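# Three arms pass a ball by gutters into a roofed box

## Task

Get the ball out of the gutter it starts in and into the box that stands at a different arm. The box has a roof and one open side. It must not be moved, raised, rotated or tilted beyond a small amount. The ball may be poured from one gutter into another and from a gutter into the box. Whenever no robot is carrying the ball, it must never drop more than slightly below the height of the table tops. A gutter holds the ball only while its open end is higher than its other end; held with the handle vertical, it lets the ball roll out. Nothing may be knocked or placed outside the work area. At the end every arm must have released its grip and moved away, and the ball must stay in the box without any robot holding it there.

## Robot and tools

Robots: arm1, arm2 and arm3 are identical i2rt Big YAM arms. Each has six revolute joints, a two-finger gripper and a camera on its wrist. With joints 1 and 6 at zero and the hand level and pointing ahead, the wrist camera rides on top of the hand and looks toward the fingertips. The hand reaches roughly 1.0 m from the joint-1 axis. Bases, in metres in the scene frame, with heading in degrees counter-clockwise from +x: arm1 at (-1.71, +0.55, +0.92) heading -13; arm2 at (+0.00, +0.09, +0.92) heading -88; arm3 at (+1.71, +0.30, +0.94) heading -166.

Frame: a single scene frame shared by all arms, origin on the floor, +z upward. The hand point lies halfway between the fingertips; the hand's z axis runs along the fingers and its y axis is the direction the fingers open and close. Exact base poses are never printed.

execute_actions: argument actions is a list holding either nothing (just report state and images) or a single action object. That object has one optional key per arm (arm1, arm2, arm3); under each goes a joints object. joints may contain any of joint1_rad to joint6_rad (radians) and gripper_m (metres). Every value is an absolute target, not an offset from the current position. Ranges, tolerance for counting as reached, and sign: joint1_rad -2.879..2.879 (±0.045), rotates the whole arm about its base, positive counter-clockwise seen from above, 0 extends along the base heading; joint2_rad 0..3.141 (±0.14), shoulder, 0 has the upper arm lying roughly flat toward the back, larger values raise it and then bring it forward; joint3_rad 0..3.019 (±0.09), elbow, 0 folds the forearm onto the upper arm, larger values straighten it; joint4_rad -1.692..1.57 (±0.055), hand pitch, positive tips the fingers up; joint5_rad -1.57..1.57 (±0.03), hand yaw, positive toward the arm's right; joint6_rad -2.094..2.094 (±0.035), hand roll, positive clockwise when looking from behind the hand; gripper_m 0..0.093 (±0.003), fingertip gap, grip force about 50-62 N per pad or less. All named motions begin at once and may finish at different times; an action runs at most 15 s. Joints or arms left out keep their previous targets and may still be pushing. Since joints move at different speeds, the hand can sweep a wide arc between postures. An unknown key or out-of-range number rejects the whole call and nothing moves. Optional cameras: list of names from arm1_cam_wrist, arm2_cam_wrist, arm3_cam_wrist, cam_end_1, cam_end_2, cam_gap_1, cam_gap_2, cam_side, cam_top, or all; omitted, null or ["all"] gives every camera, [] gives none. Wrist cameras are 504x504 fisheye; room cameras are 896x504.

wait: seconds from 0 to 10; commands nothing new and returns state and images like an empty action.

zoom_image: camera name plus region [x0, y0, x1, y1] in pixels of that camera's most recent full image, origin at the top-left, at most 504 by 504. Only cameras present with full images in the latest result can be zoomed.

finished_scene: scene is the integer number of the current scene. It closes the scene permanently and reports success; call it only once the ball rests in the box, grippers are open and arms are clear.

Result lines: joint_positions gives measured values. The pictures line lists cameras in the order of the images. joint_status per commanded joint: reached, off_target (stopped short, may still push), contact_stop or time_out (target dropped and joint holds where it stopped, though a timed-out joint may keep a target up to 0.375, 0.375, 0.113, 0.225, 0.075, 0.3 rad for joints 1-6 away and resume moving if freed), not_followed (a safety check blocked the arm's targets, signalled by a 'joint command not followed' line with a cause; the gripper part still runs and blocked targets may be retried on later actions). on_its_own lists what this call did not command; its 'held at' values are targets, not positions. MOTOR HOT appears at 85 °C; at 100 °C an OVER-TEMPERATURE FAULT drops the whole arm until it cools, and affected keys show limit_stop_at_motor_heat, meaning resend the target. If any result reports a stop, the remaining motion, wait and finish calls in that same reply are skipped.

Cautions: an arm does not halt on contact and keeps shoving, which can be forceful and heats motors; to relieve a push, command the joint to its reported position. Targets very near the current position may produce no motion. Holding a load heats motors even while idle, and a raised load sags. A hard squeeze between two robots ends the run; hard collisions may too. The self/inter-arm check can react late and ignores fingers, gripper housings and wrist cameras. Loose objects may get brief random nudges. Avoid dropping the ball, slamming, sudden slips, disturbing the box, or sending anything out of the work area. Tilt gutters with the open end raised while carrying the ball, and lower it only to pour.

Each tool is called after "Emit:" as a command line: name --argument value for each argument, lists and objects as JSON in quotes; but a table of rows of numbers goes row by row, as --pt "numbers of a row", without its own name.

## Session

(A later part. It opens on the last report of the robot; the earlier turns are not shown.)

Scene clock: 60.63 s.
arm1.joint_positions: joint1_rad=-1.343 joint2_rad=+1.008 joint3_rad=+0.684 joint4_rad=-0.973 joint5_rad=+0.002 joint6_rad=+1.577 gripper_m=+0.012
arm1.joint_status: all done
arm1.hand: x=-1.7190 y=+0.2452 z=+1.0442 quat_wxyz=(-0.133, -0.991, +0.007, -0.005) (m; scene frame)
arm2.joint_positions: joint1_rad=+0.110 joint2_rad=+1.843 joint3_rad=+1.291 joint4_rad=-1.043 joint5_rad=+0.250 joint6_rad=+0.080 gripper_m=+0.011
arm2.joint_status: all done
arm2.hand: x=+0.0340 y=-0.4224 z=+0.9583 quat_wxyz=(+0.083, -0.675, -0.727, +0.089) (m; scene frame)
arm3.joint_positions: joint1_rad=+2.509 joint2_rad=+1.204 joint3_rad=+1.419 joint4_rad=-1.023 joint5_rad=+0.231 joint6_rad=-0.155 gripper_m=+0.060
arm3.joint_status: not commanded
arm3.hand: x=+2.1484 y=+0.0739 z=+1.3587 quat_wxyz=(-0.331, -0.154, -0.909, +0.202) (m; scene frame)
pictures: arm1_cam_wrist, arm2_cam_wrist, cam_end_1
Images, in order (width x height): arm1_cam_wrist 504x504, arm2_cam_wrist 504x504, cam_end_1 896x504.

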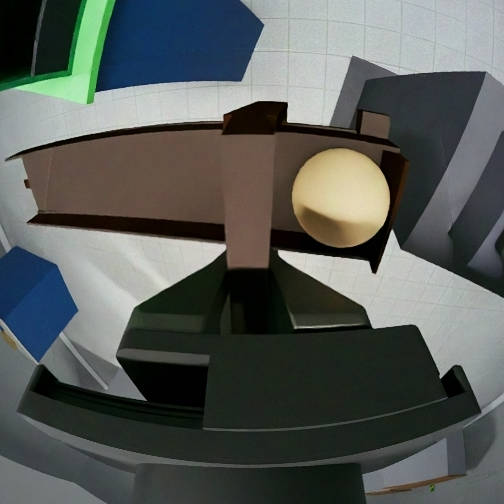

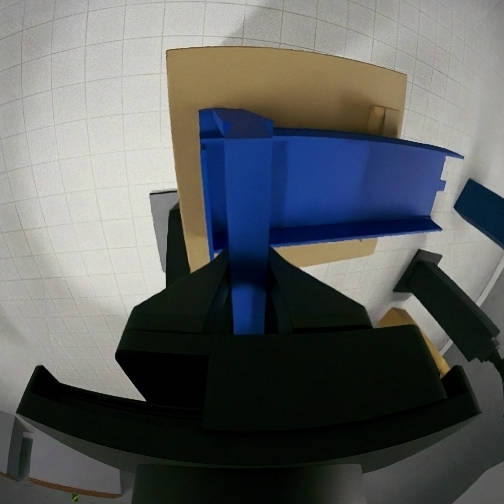

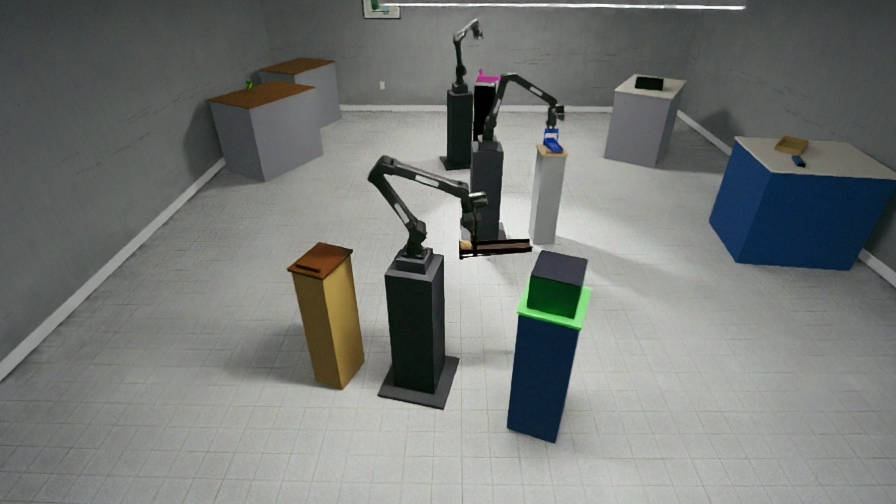

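Emit:
execute_actions --actions '[{"arm1":{"joints":{"joint1_rad":-1.73}},"arm2":{"joints":{"gripper_m":0.06}}}]' --cameras '["arm1_cam_wrist","arm2_cam_wrist","cam_end_1","cam_top"]'

Scene clock: 61.73 s.
arm1.joint_positions: joint1_rad=-1.724 joint2_rad=+1.008 joint3_rad=+0.684 joint4_rad=-0.973 joint5_rad=+0.001 joint6_rad=+1.577 gripper_m=+0.012
arm1.joint_status: all done
arm1.hand: x=-1.8324 y=+0.2680 z=+1.0429 quat_wxyz=(-0.130, -0.972, +0.194, +0.021) (m; scene frame)
arm2.joint_positions: joint1_rad=+0.110 joint2_rad=+1.843 joint3_rad=+1.291 joint4_rad=-1.043 joint5_rad=+0.251 joint6_rad=+0.080 gripper_m=+0.060
arm2.joint_status: all done
arm2.hand: x=+0.0338 y=-0.4224 z=+0.9583 quat_wxyz=(+0.084, -0.675, -0.727, +0.090) (m; scene frame)
arm3.joint_positions: joint1_rad=+2.509 joint2_rad=+1.204 joint3_rad=+1.419 joint4_rad=-1.023 joint5_rad=+0.231 joint6_rad=-0.155 gripper_m=+0.060
arm3.joint_status: not commanded
arm3.hand: x=+2.1484 y=+0.0739 z=+1.3587 quat_wxyz=(-0.331, -0.154, -0.909, +0.202) (m; scene frame)
pictures: arm1_cam_wrist, arm2_cam_wrist, cam_end_1, cam_top
Images, in order (width x height): arm1_cam_wrist 504x504, arm2_cam_wrist 504x504, cam_end_1 896x504, cam_top 896x504.

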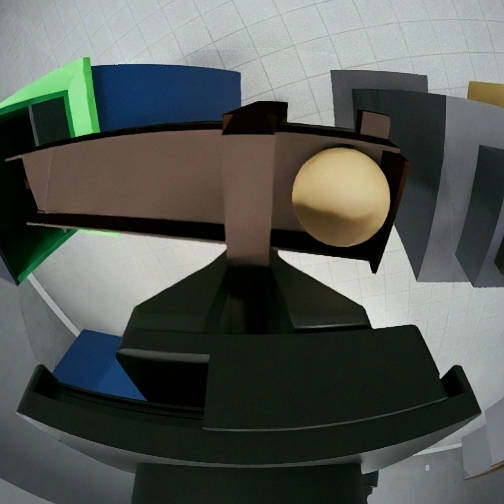

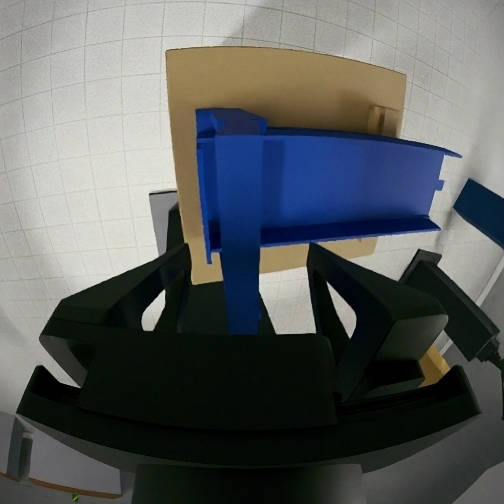

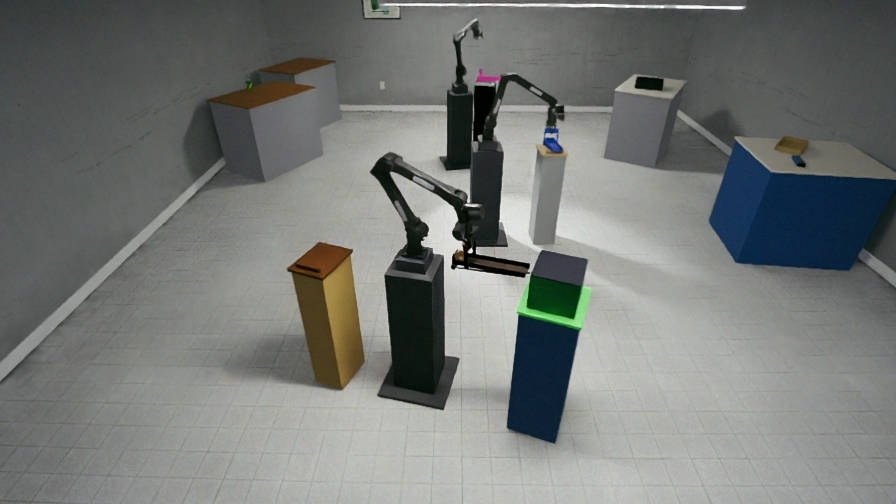

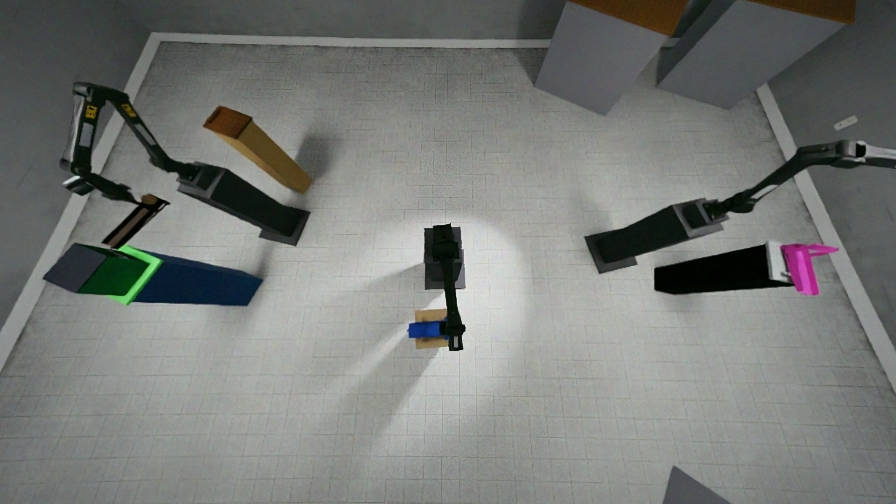

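Emit:
zoom_image --camera "arm1_cam_wrist" --region '[0, 50, 140, 300]'

Emit:
zoom_image --camera "cam_end_1" --region '[440, 220, 600, 340]'

Region (0, 50, 140, 300) of arm1_cam_wrist's 504x504 image, scaled by 2.016, with more detail than that image has; it fills the left 282 columns of this view, and the rest is white.

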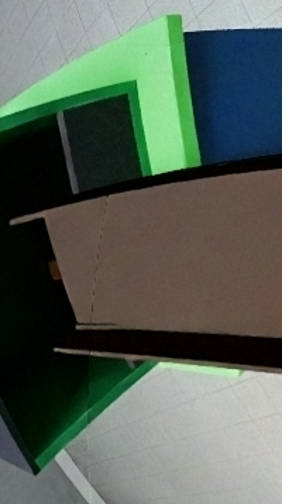

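Region (440, 220, 600, 340) of cam_end_1's 896x504 image, scaled by 3.150, with more detail than that image has; it fills the top 378 rows of this view, and the rest is white.

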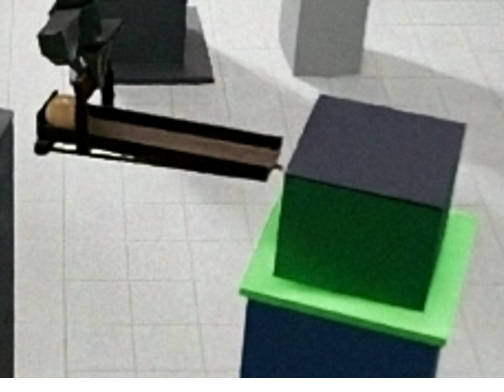

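Emit:
execute_actions --actions '[{"arm1":{"joints":{"joint2_rad":1.16,"joint3_rad":0.835}},"arm2":{"joints":{"joint2_rad":1.55}}}]' --cameras '["arm1_cam_wrist","arm2_cam_wrist","cam_end_1"]'

Scene clock: 63.73 s.
arm1.joint_positions: joint1_rad=-1.724 joint2_rad=+1.170 joint3_rad=+0.765 joint4_rad=-0.973 joint5_rad=+0.001 joint6_rad=+1.577 gripper_m=+0.012
arm1.joint_status: all done
arm1.hand: x=-1.8432 y=+0.2410 z=+1.0277 quat_wxyz=(-0.090, -0.977, +0.195, +0.013) (m; scene frame)
arm2.joint_positions: joint1_rad=+0.110 joint2_rad=+1.529 joint3_rad=+1.291 joint4_rad=-1.043 joint5_rad=+0.252 joint6_rad=+0.080 gripper_m=+0.060
arm2.joint_status: all done
arm2.hand: x=+0.0334 y=-0.4272 z=+1.1130 quat_wxyz=(-0.038, -0.683, -0.706, +0.185) (m; scene frame)
arm3.joint_positions: joint1_rad=+2.509 joint2_rad=+1.204 joint3_rad=+1.419 joint4_rad=-1.023 joint5_rad=+0.231 joint6_rad=-0.155 gripper_m=+0.060
arm3.joint_status: not commanded
arm3.hand: x=+2.1484 y=+0.0739 z=+1.3587 quat_wxyz=(-0.331, -0.154, -0.909, +0.202) (m; scene frame)
pictures: arm1_cam_wrist, arm2_cam_wrist, cam_end_1
Images, in order (width x height): arm1_cam_wrist 504x504, arm2_cam_wrist 504x504, cam_end_1 896x504.

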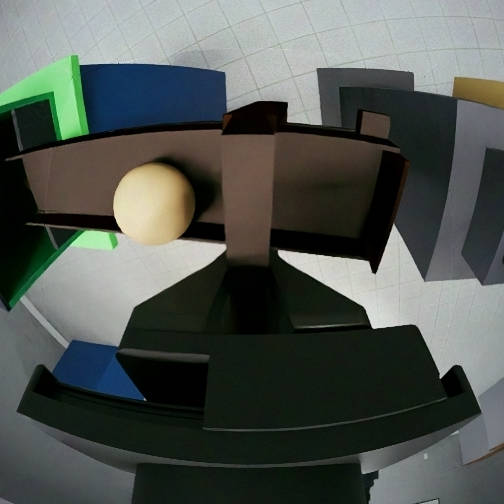

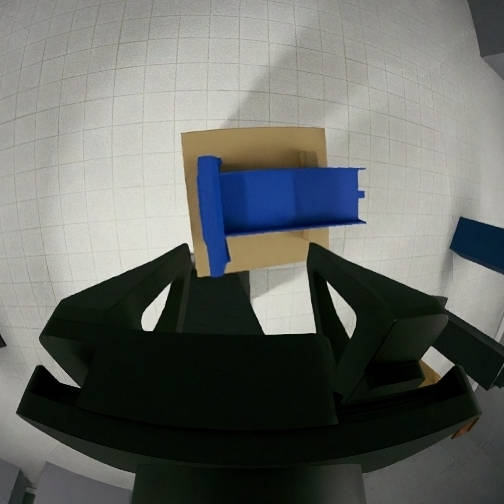

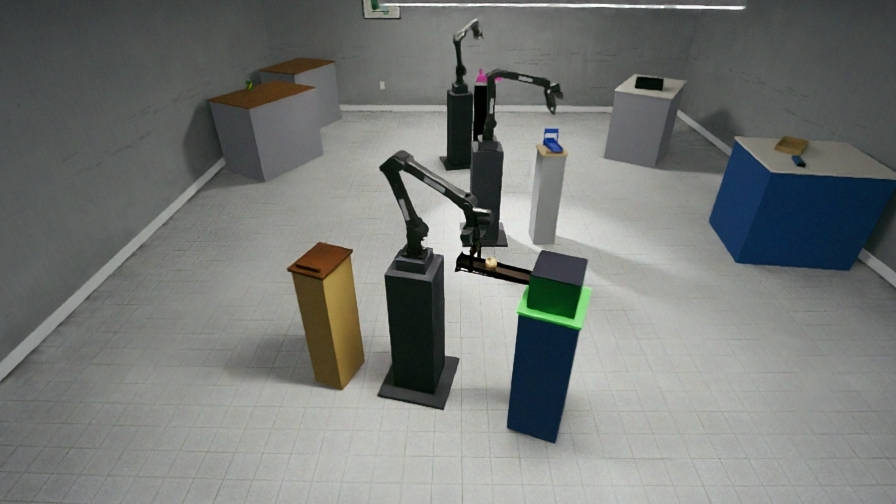

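Emit:
execute_actions --actions '[{"arm1":{"joints":{"joint4_rad":-0.88}}}]' --cameras '["arm1_cam_wrist","cam_end_1"]'

Scene clock: 64.47 s.
arm1.joint_positions: joint1_rad=-1.724 joint2_rad=+1.170 joint3_rad=+0.765 joint4_rad=-0.902 joint5_rad=+0.001 joint6_rad=+1.577 gripper_m=+0.012
arm1.joint_status: all done
arm1.hand: x=-1.8497 y=+0.2251 z=+1.0315 quat_wxyz=(-0.125, -0.973, +0.195, +0.020) (m; scene frame)
arm2.joint_positions: joint1_rad=+0.110 joint2_rad=+1.529 joint3_rad=+1.291 joint4_rad=-1.043 joint5_rad=+0.252 joint6_rad=+0.080 gripper_m=+0.060
arm2.joint_status: not commanded
arm2.hand: x=+0.0334 y=-0.4272 z=+1.1130 quat_wxyz=(-0.038, -0.683, -0.706, +0.185) (m; scene frame)
arm3.joint_positions: joint1_rad=+2.509 joint2_rad=+1.204 joint3_rad=+1.419 joint4_rad=-1.023 joint5_rad=+0.231 joint6_rad=-0.155 gripper_m=+0.060
arm3.joint_status: not commanded
arm3.hand: x=+2.1484 y=+0.0739 z=+1.3587 quat_wxyz=(-0.331, -0.154, -0.909, +0.202) (m; scene frame)
pictures: arm1_cam_wrist, cam_end_1
Images, in order (width x height): arm1_cam_wrist 504x504, cam_end_1 896x504.

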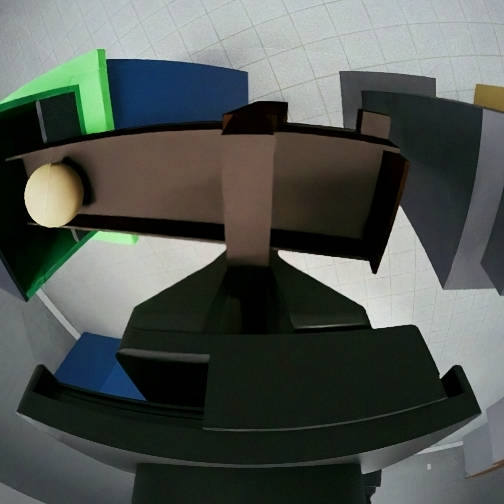

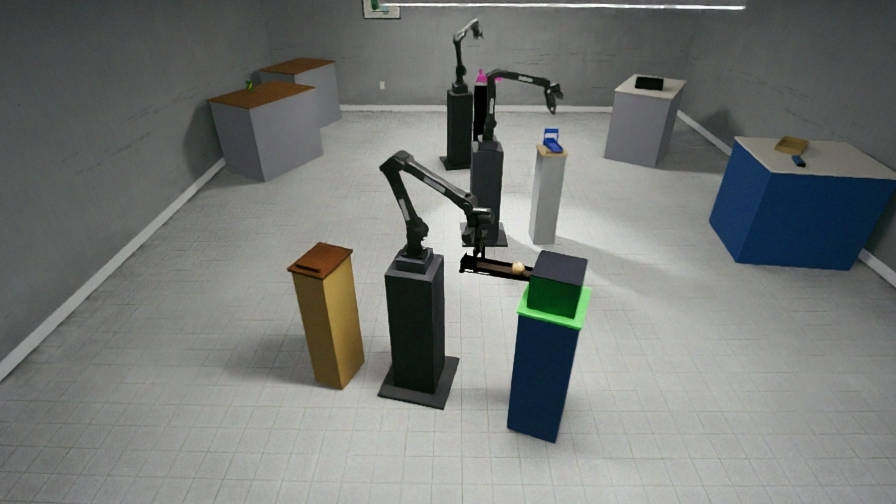

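Emit:
execute_actions --actions '[]' --cameras '["arm1_cam_wrist"]'

Scene clock: 64.53 s.
arm1.joint_positions: joint1_rad=-1.724 joint2_rad=+1.170 joint3_rad=+0.765 joint4_rad=-0.902 joint5_rad=+0.001 joint6_rad=+1.577 gripper_m=+0.012
arm1.joint_status: all done
arm1.hand: x=-1.8497 y=+0.2251 z=+1.0315 quat_wxyz=(-0.125, -0.973, +0.195, +0.020) (m; scene frame)
arm2.joint_positions: joint1_rad=+0.110 joint2_rad=+1.529 joint3_rad=+1.291 joint4_rad=-1.043 joint5_rad=+0.252 joint6_rad=+0.080 gripper_m=+0.060
arm2.joint_status: not commanded
arm2.hand: x=+0.0334 y=-0.4272 z=+1.1130 quat_wxyz=(-0.038, -0.683, -0.706, +0.185) (m; scene frame)
arm3.joint_positions: joint1_rad=+2.509 joint2_rad=+1.204 joint3_rad=+1.419 joint4_rad=-1.023 joint5_rad=+0.231 joint6_rad=-0.155 gripper_m=+0.060
arm3.joint_status: not commanded
arm3.hand: x=+2.1484 y=+0.0739 z=+1.3587 quat_wxyz=(-0.331, -0.154, -0.909, +0.202) (m; scene frame)
pictures: arm1_cam_wrist
Images, in order (width x height): arm1_cam_wrist 504x504.

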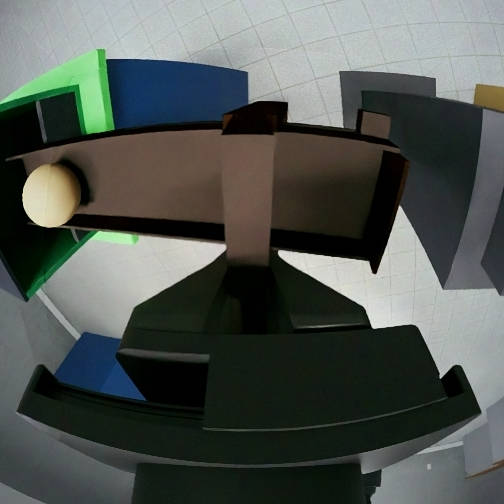

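Emit:
execute_actions --actions '[{"arm1":{"joints":{"joint2_rad":1.31,"joint3_rad":0.972}},"arm2":{"joints":{"joint2_rad":1.35}}}]' --cameras '["arm1_cam_wrist","cam_end_1"]'

Scene clock: 66.10 s.
arm1.joint_positions: joint1_rad=-1.724 joint2_rad=+1.316 joint3_rad=+0.910 joint4_rad=-0.892 joint5_rad=+0.001 joint6_rad=+1.577 gripper_m=+0.012
arm1.joint_status: all done
arm1.hand: x=-1.8715 y=+0.1719 z=+1.0396 quat_wxyz=(-0.130, -0.972, +0.194, +0.021) (m; scene frame)
arm2.joint_positions: joint1_rad=+0.110 joint2_rad=+1.331 joint3_rad=+1.291 joint4_rad=-1.043 joint5_rad=+0.252 joint6_rad=+0.080 gripper_m=+0.060
arm2.joint_status: all done
arm2.hand: x=+0.0295 y=-0.4056 z=+1.2086 quat_wxyz=(-0.115, -0.679, -0.683, +0.243) (m; scene frame)
arm3.joint_positions: joint1_rad=+2.509 joint2_rad=+1.204 joint3_rad=+1.419 joint4_rad=-1.023 joint5_rad=+0.231 joint6_rad=-0.155 gripper_m=+0.060
arm3.joint_status: not commanded
arm3.hand: x=+2.1484 y=+0.0739 z=+1.3587 quat_wxyz=(-0.331, -0.154, -0.909, +0.202) (m; scene frame)
pictures: arm1_cam_wrist, cam_end_1
Images, in order (width x height): arm1_cam_wrist 504x504, cam_end_1 896x504.

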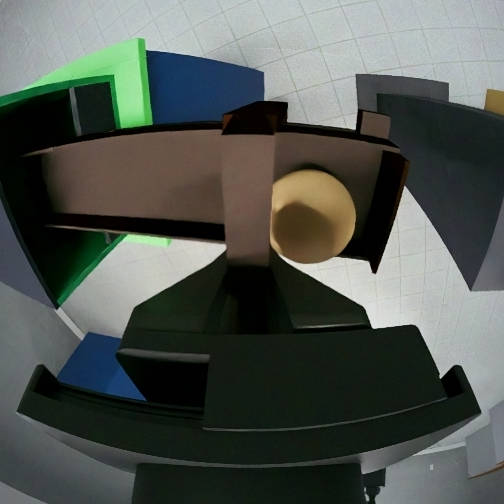

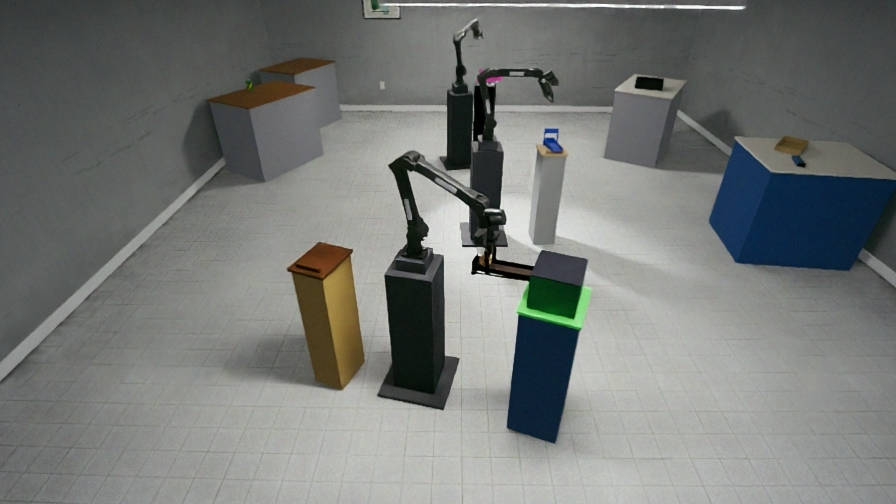

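Emit:
execute_actions --actions '[{"arm1":{"joints":{"joint4_rad":-1.015}}}]' --cameras '[]'

Emit:
wait --seconds 1.0

Scene clock: 67.00 s.
arm1.joint_positions: joint1_rad=-1.724 joint2_rad=+1.316 joint3_rad=+0.910 joint4_rad=-1.006 joint5_rad=+0.001 joint6_rad=+1.577 gripper_m=+0.012
arm1.joint_status: all done
arm1.hand: x=-1.8610 y=+0.1974 z=+1.0339 quat_wxyz=(-0.074, -0.978, +0.195, +0.010) (m; scene frame)
arm2.joint_positions: joint1_rad=+0.110 joint2_rad=+1.331 joint3_rad=+1.291 joint4_rad=-1.043 joint5_rad=+0.252 joint6_rad=+0.080 gripper_m=+0.060
arm2.joint_status: not commanded
arm2.hand: x=+0.0295 y=-0.4056 z=+1.2086 quat_wxyz=(-0.115, -0.679, -0.683, +0.243) (m; scene frame)
arm3.joint_positions: joint1_rad=+2.509 joint2_rad=+1.204 joint3_rad=+1.419 joint4_rad=-1.023 joint5_rad=+0.231 joint6_rad=-0.155 gripper_m=+0.060
arm3.joint_status: not commanded
arm3.hand: x=+2.1484 y=+0.0739 z=+1.3587 quat_wxyz=(-0.331, -0.154, -0.909, +0.202) (m; scene frame)
pictures: none
No camera images: the call's "cameras" was empty. Leave "cameras" out to get every camera's image.

Scene clock: 68.00 s.
arm1.joint_positions: joint1_rad=-1.724 joint2_rad=+1.316 joint3_rad=+0.910 joint4_rad=-1.006 joint5_rad=+0.001 joint6_rad=+1.577 gripper_m=+0.012
arm1.joint_status: all done
arm1.hand: x=-1.8610 y=+0.1974 z=+1.0339 quat_wxyz=(-0.074, -0.978, +0.195, +0.010) (m; scene frame)
arm2.joint_positions: joint1_rad=+0.110 joint2_rad=+1.331 joint3_rad=+1.291 joint4_rad=-1.043 joint5_rad=+0.252 joint6_rad=+0.080 gripper_m=+0.060
arm2.joint_status: not commanded
arm2.hand: x=+0.0295 y=-0.4056 z=+1.2086 quat_wxyz=(-0.115, -0.679, -0.683, +0.243) (m; scene frame)
arm3.joint_positions: joint1_rad=+2.509 joint2_rad=+1.204 joint3_rad=+1.419 joint4_rad=-1.023 joint5_rad=+0.231 joint6_rad=-0.155 gripper_m=+0.060
arm3.joint_status: not commanded
arm3.hand: x=+2.1484 y=+0.0739 z=+1.3587 quat_wxyz=(-0.331, -0.154, -0.909, +0.202) (m; scene frame)
wait: 1.00 s; at rest by 0.27 s
pictures: arm1_cam_wrist, arm2_cam_wrist, arm3_cam_wrist, cam_end_1, cam_end_2, cam_gap_1, cam_gap_2, cam_side, cam_top
Images, in order (width x height): arm1_cam_wrist 504x504, arm2_cam_wrist 504x504, arm3_cam_wrist 504x504, cam_end_1 896x504, cam_end_2 896x504, cam_gap_1 896x504, cam_gap_2 896x504, cam_side 896x504, cam_top 896x504.

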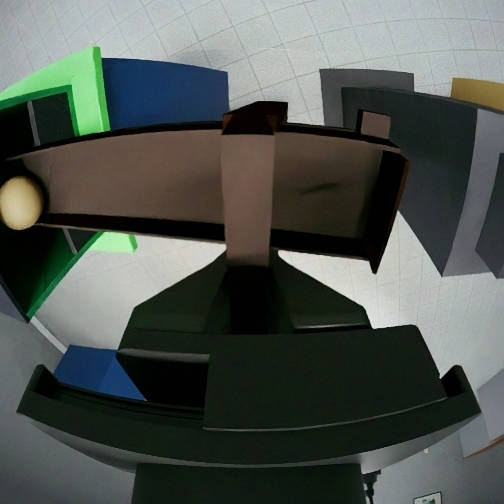

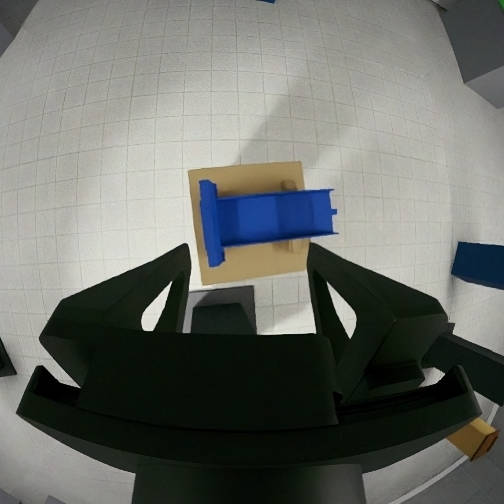

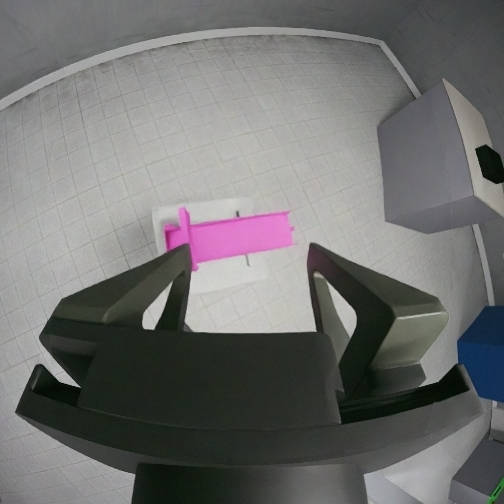

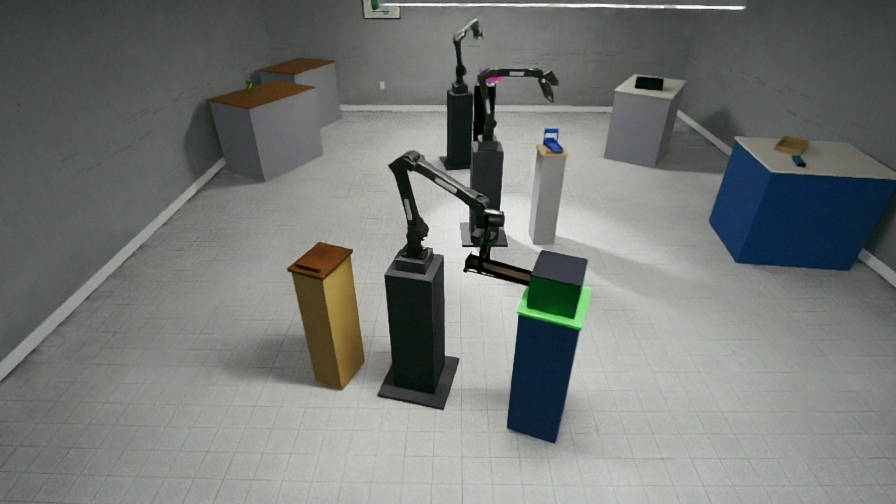

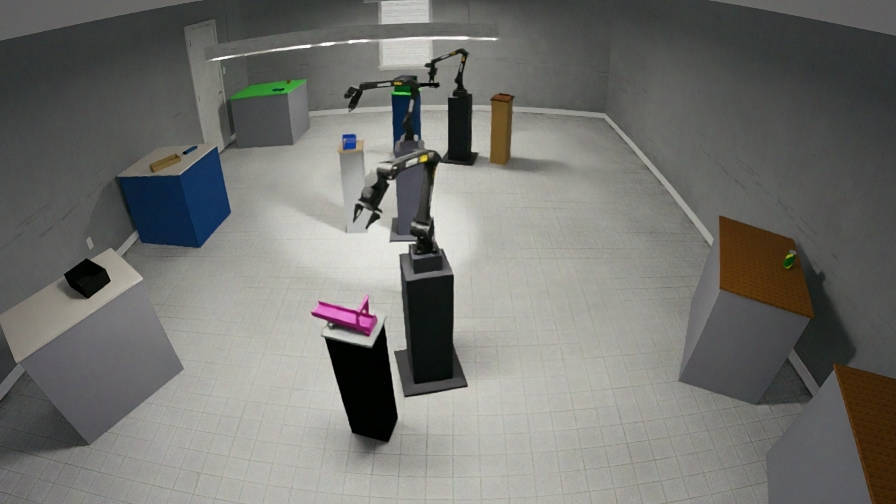

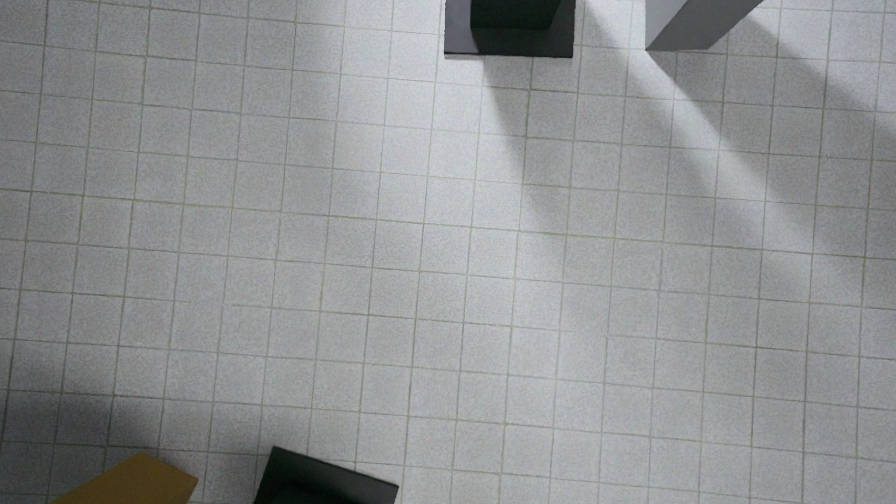

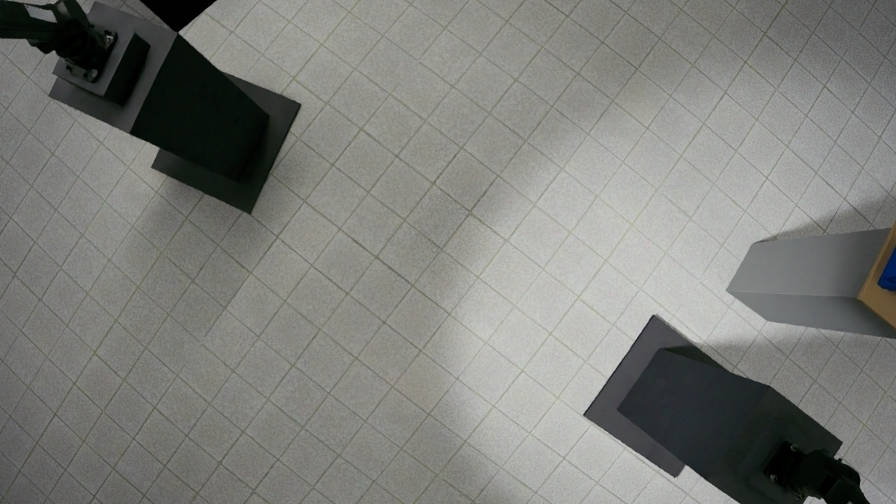

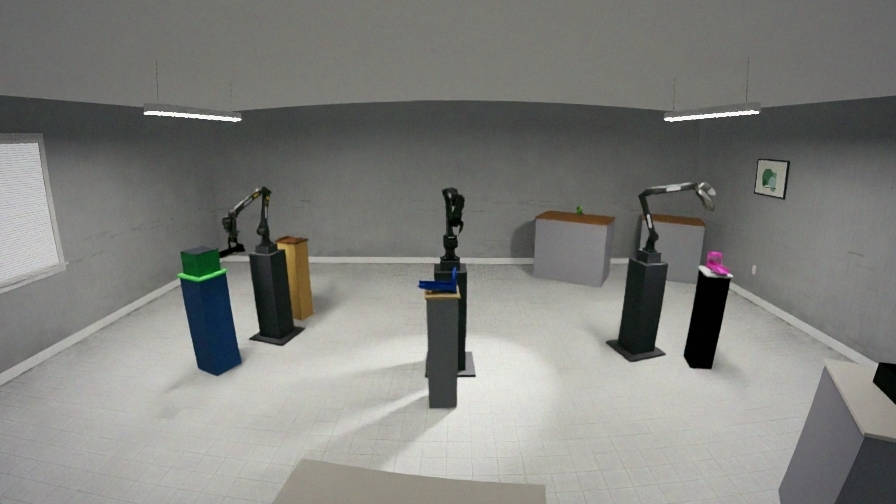

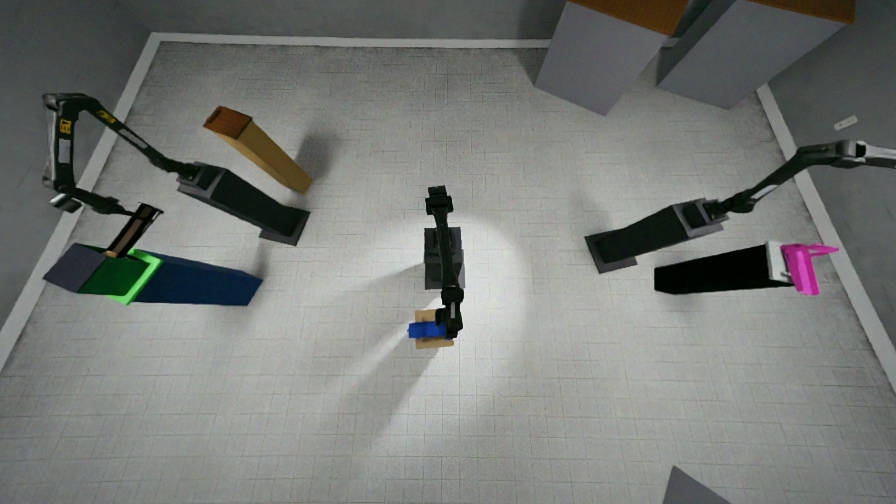

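Emit:
execute_actions --actions '[]' --cameras '["arm1_cam_wrist","cam_end_1"]'

Scene clock: 68.23 s.
arm1.joint_positions: joint1_rad=-1.724 joint2_rad=+1.316 joint3_rad=+0.910 joint4_rad=-1.007 joint5_rad=+0.001 joint6_rad=+1.577 gripper_m=+0.012
arm1.joint_status: all done
arm1.hand: x=-1.8610 y=+0.1975 z=+1.0339 quat_wxyz=(-0.073, -0.978, +0.195, +0.010) (m; scene frame)
arm2.joint_positions: joint1_rad=+0.110 joint2_rad=+1.331 joint3_rad=+1.291 joint4_rad=-1.043 joint5_rad=+0.252 joint6_rad=+0.080 gripper_m=+0.060
arm2.joint_status: not commanded
arm2.hand: x=+0.0295 y=-0.4056 z=+1.2086 quat_wxyz=(-0.115, -0.679, -0.683, +0.243) (m; scene frame)
arm3.joint_positions: joint1_rad=+2.509 joint2_rad=+1.204 joint3_rad=+1.419 joint4_rad=-1.023 joint5_rad=+0.231 joint6_rad=-0.155 gripper_m=+0.060
arm3.joint_status: not commanded
arm3.hand: x=+2.1484 y=+0.0739 z=+1.3587 quat_wxyz=(-0.331, -0.154, -0.909, +0.202) (m; scene frame)
pictures: arm1_cam_wrist, cam_end_1
Images, in order (width x height): arm1_cam_wrist 504x504, cam_end_1 896x504.

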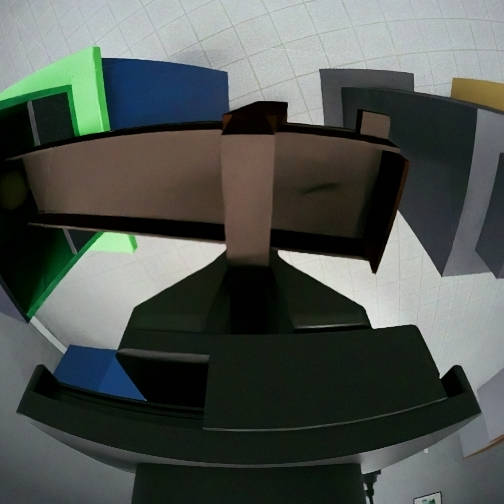

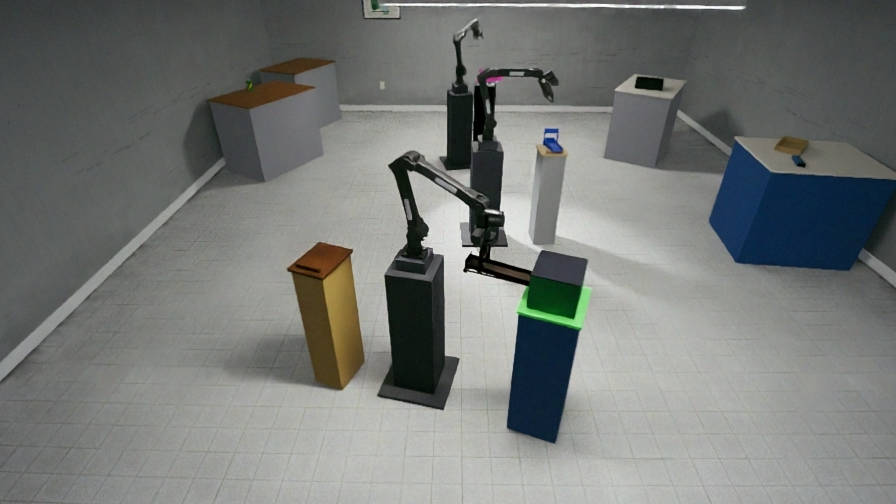

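Emit:
execute_actions --actions '[{"arm1":{"joints":{"joint2_rad":1.25,"joint4_rad":-1.04}}}]' --cameras '["arm1_cam_wrist"]'

Scene clock: 69.10 s.
arm1.joint_positions: joint1_rad=-1.724 joint2_rad=+1.254 joint3_rad=+0.910 joint4_rad=-1.032 joint5_rad=+0.001 joint6_rad=+1.577 gripper_m=+0.012
arm1.joint_status: all done
arm1.hand: x=-1.8589 y=+0.2032 z=+1.0549 quat_wxyz=(-0.091, -0.976, +0.195, +0.013) (m; scene frame)
arm2.joint_positions: joint1_rad=+0.110 joint2_rad=+1.331 joint3_rad=+1.291 joint4_rad=-1.043 joint5_rad=+0.252 joint6_rad=+0.080 gripper_m=+0.060
arm2.joint_status: not commanded
arm2.hand: x=+0.0295 y=-0.4056 z=+1.2086 quat_wxyz=(-0.115, -0.679, -0.683, +0.243) (m; scene frame)
arm3.joint_positions: joint1_rad=+2.509 joint2_rad=+1.204 joint3_rad=+1.419 joint4_rad=-1.023 joint5_rad=+0.231 joint6_rad=-0.155 gripper_m=+0.060
arm3.joint_status: not commanded
arm3.hand: x=+2.1484 y=+0.0739 z=+1.3587 quat_wxyz=(-0.331, -0.154, -0.909, +0.202) (m; scene frame)
pictures: arm1_cam_wrist
Images, in order (width x height): arm1_cam_wrist 504x504.

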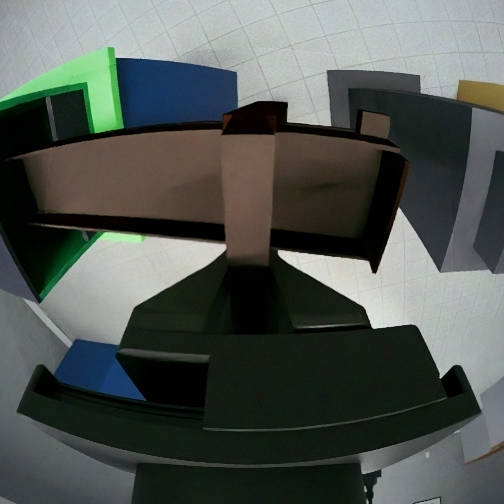

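Emit:
execute_actions --actions '[{"arm1":{"joints":{"joint4_rad":-1.245,"joint6_rad":0.6}}}]' --cameras '["arm1_cam_wrist","cam_end_1"]'

Emit:
execute_actions --actions '[{"arm1":{"joints":{"joint1_rad":1.555,"joint2_rad":1.56,"joint3_rad":1.265,"joint4_rad":-1.20,"joint5_rad":-0.24,"joint6_rad":0.122}}}]' --cameras '["arm1_cam_wrist","cam_end_1"]'

Scene clock: 71.40 s.
arm1.joint_positions: joint1_rad=-1.724 joint2_rad=+1.254 joint3_rad=+0.910 joint4_rad=-1.234 joint5_rad=+0.001 joint6_rad=+0.615 gripper_m=+0.012
arm1.joint_status: all done
arm1.hand: x=-1.8402 y=+0.2489 z=+1.0508 quat_wxyz=(+0.004, -0.960, -0.281, -0.009) (m; scene frame)
arm2.joint_positions: joint1_rad=+0.110 joint2_rad=+1.331 joint3_rad=+1.291 joint4_rad=-1.043 joint5_rad=+0.252 joint6_rad=+0.080 gripper_m=+0.060
arm2.joint_status: not commanded
arm2.hand: x=+0.0295 y=-0.4056 z=+1.2086 quat_wxyz=(-0.115, -0.679, -0.683, +0.243) (m; scene frame)
arm3.joint_positions: joint1_rad=+2.509 joint2_rad=+1.204 joint3_rad=+1.419 joint4_rad=-1.023 joint5_rad=+0.231 joint6_rad=-0.155 gripper_m=+0.060
arm3.joint_status: not commanded
arm3.hand: x=+2.1484 y=+0.0739 z=+1.3587 quat_wxyz=(-0.331, -0.154, -0.909, +0.202) (m; scene frame)
pictures: arm1_cam_wrist, cam_end_1
Images, in order (width x height): arm1_cam_wrist 504x504, cam_end_1 896x504.

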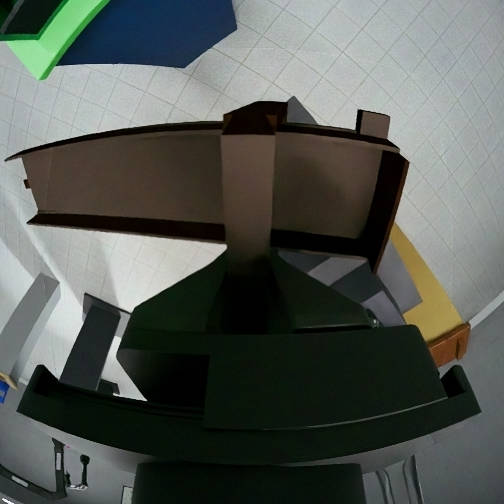

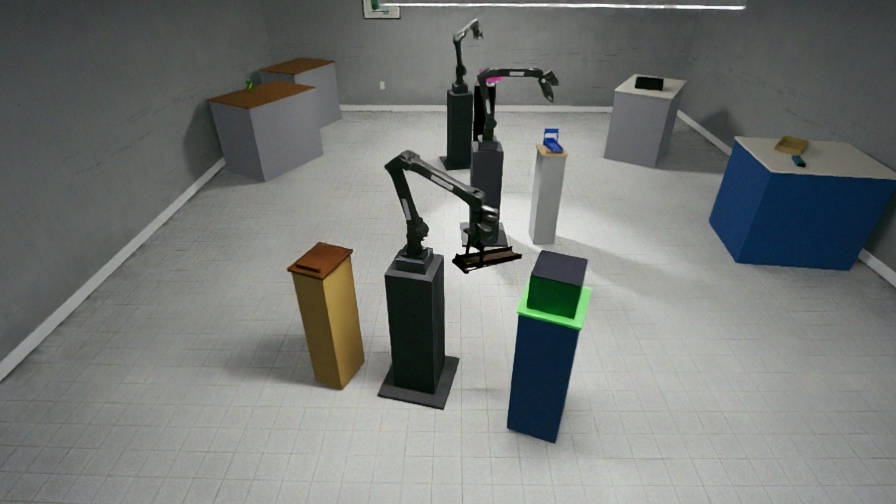

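Scene clock: 74.10 s.
arm1.joint_positions: joint1_rad=+1.558 joint2_rad=+1.571 joint3_rad=+1.218 joint4_rad=-1.196 joint5_rad=-0.237 joint6_rad=+0.135 gripper_m=+0.011
arm1.joint_status: all done
arm1.hand: x=-1.6448 y=+1.0001 z=+1.0569 quat_wxyz=(+0.064, +0.558, -0.822, -0.094) (m; scene frame)
arm2.joint_positions: joint1_rad=+0.110 joint2_rad=+1.331 joint3_rad=+1.291 joint4_rad=-1.043 joint5_rad=+0.252 joint6_rad=+0.080 gripper_m=+0.060
arm2.joint_status: not commanded
arm2.hand: x=+0.0295 y=-0.4056 z=+1.2086 quat_wxyz=(-0.115, -0.679, -0.683, +0.243) (m; scene frame)
arm3.joint_positions: joint1_rad=+2.509 joint2_rad=+1.204 joint3_rad=+1.419 joint4_rad=-1.023 joint5_rad=+0.231 joint6_rad=-0.155 gripper_m=+0.060
arm3.joint_status: not commanded
arm3.hand: x=+2.1484 y=+0.0739 z=+1.3587 quat_wxyz=(-0.331, -0.154, -0.909, +0.202) (m; scene frame)
pictures: arm1_cam_wrist, cam_end_1
Images, in order (width x height): arm1_cam_wrist 504x504, cam_end_1 896x504.

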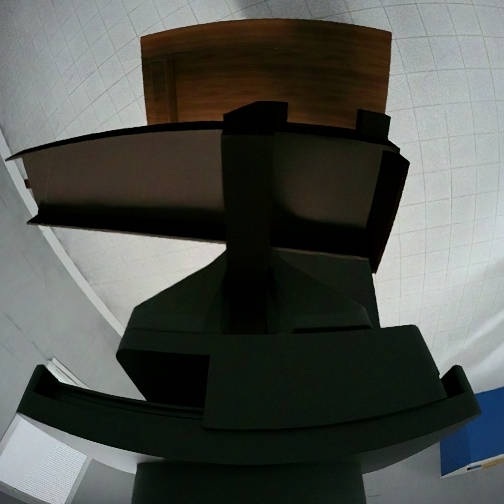

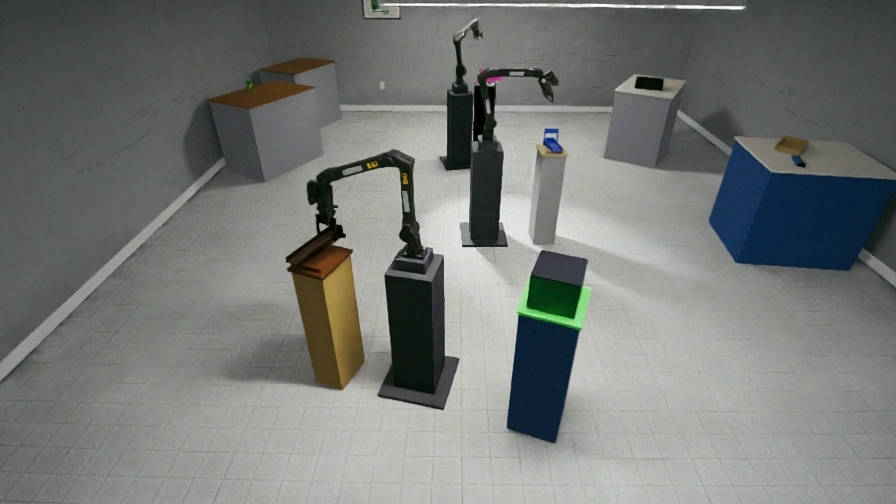

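Emit:
execute_actions --actions '[{"arm1":{"joints":{"joint2_rad":1.755,"joint4_rad":-0.99}}}]' --cameras '["arm1_cam_wrist","cam_end_1"]'

Scene clock: 75.10 s.
arm1.joint_positions: joint1_rad=+1.557 joint2_rad=+1.765 joint3_rad=+1.219 joint4_rad=-1.003 joint5_rad=-0.238 joint6_rad=+0.134 gripper_m=+0.011
arm1.joint_status: all done
arm1.hand: x=-1.6334 y=+1.0391 z=+0.9707 quat_wxyz=(+0.064, +0.558, -0.822, -0.094) (m; scene frame)
arm2.joint_positions: joint1_rad=+0.110 joint2_rad=+1.331 joint3_rad=+1.291 joint4_rad=-1.043 joint5_rad=+0.252 joint6_rad=+0.080 gripper_m=+0.060
arm2.joint_status: not commanded
arm2.hand: x=+0.0295 y=-0.4056 z=+1.2086 quat_wxyz=(-0.115, -0.679, -0.683, +0.243) (m; scene frame)
arm3.joint_positions: joint1_rad=+2.509 joint2_rad=+1.204 joint3_rad=+1.419 joint4_rad=-1.023 joint5_rad=+0.231 joint6_rad=-0.155 gripper_m=+0.060
arm3.joint_status: not commanded
arm3.hand: x=+2.1484 y=+0.0739 z=+1.3587 quat_wxyz=(-0.331, -0.154, -0.909, +0.202) (m; scene frame)
pictures: arm1_cam_wrist, cam_end_1
Images, in order (width x height): arm1_cam_wrist 504x504, cam_end_1 896x504.

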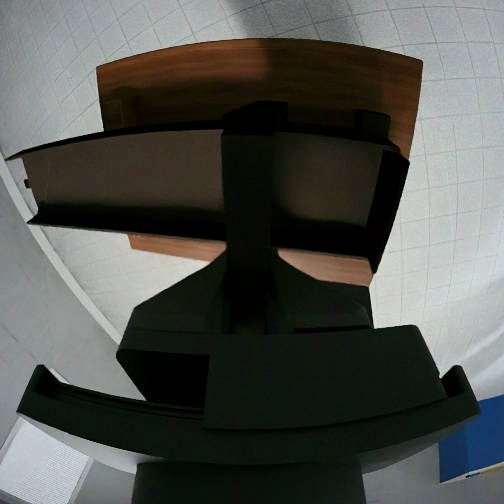

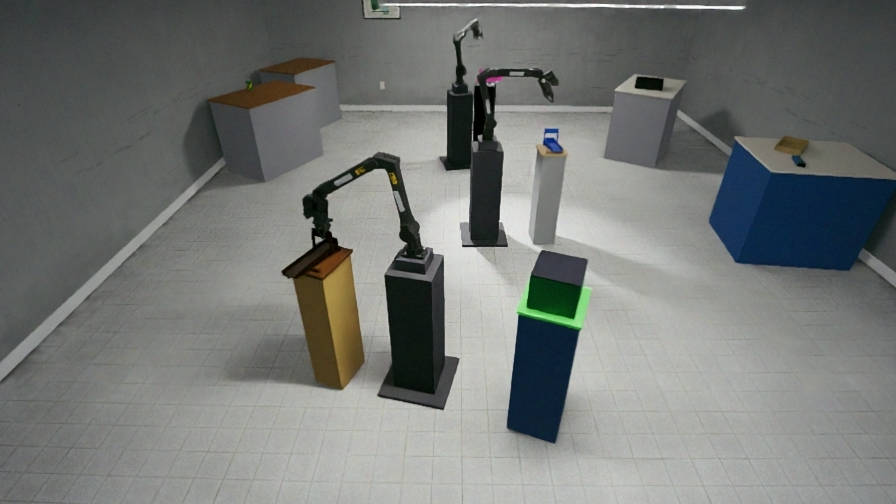

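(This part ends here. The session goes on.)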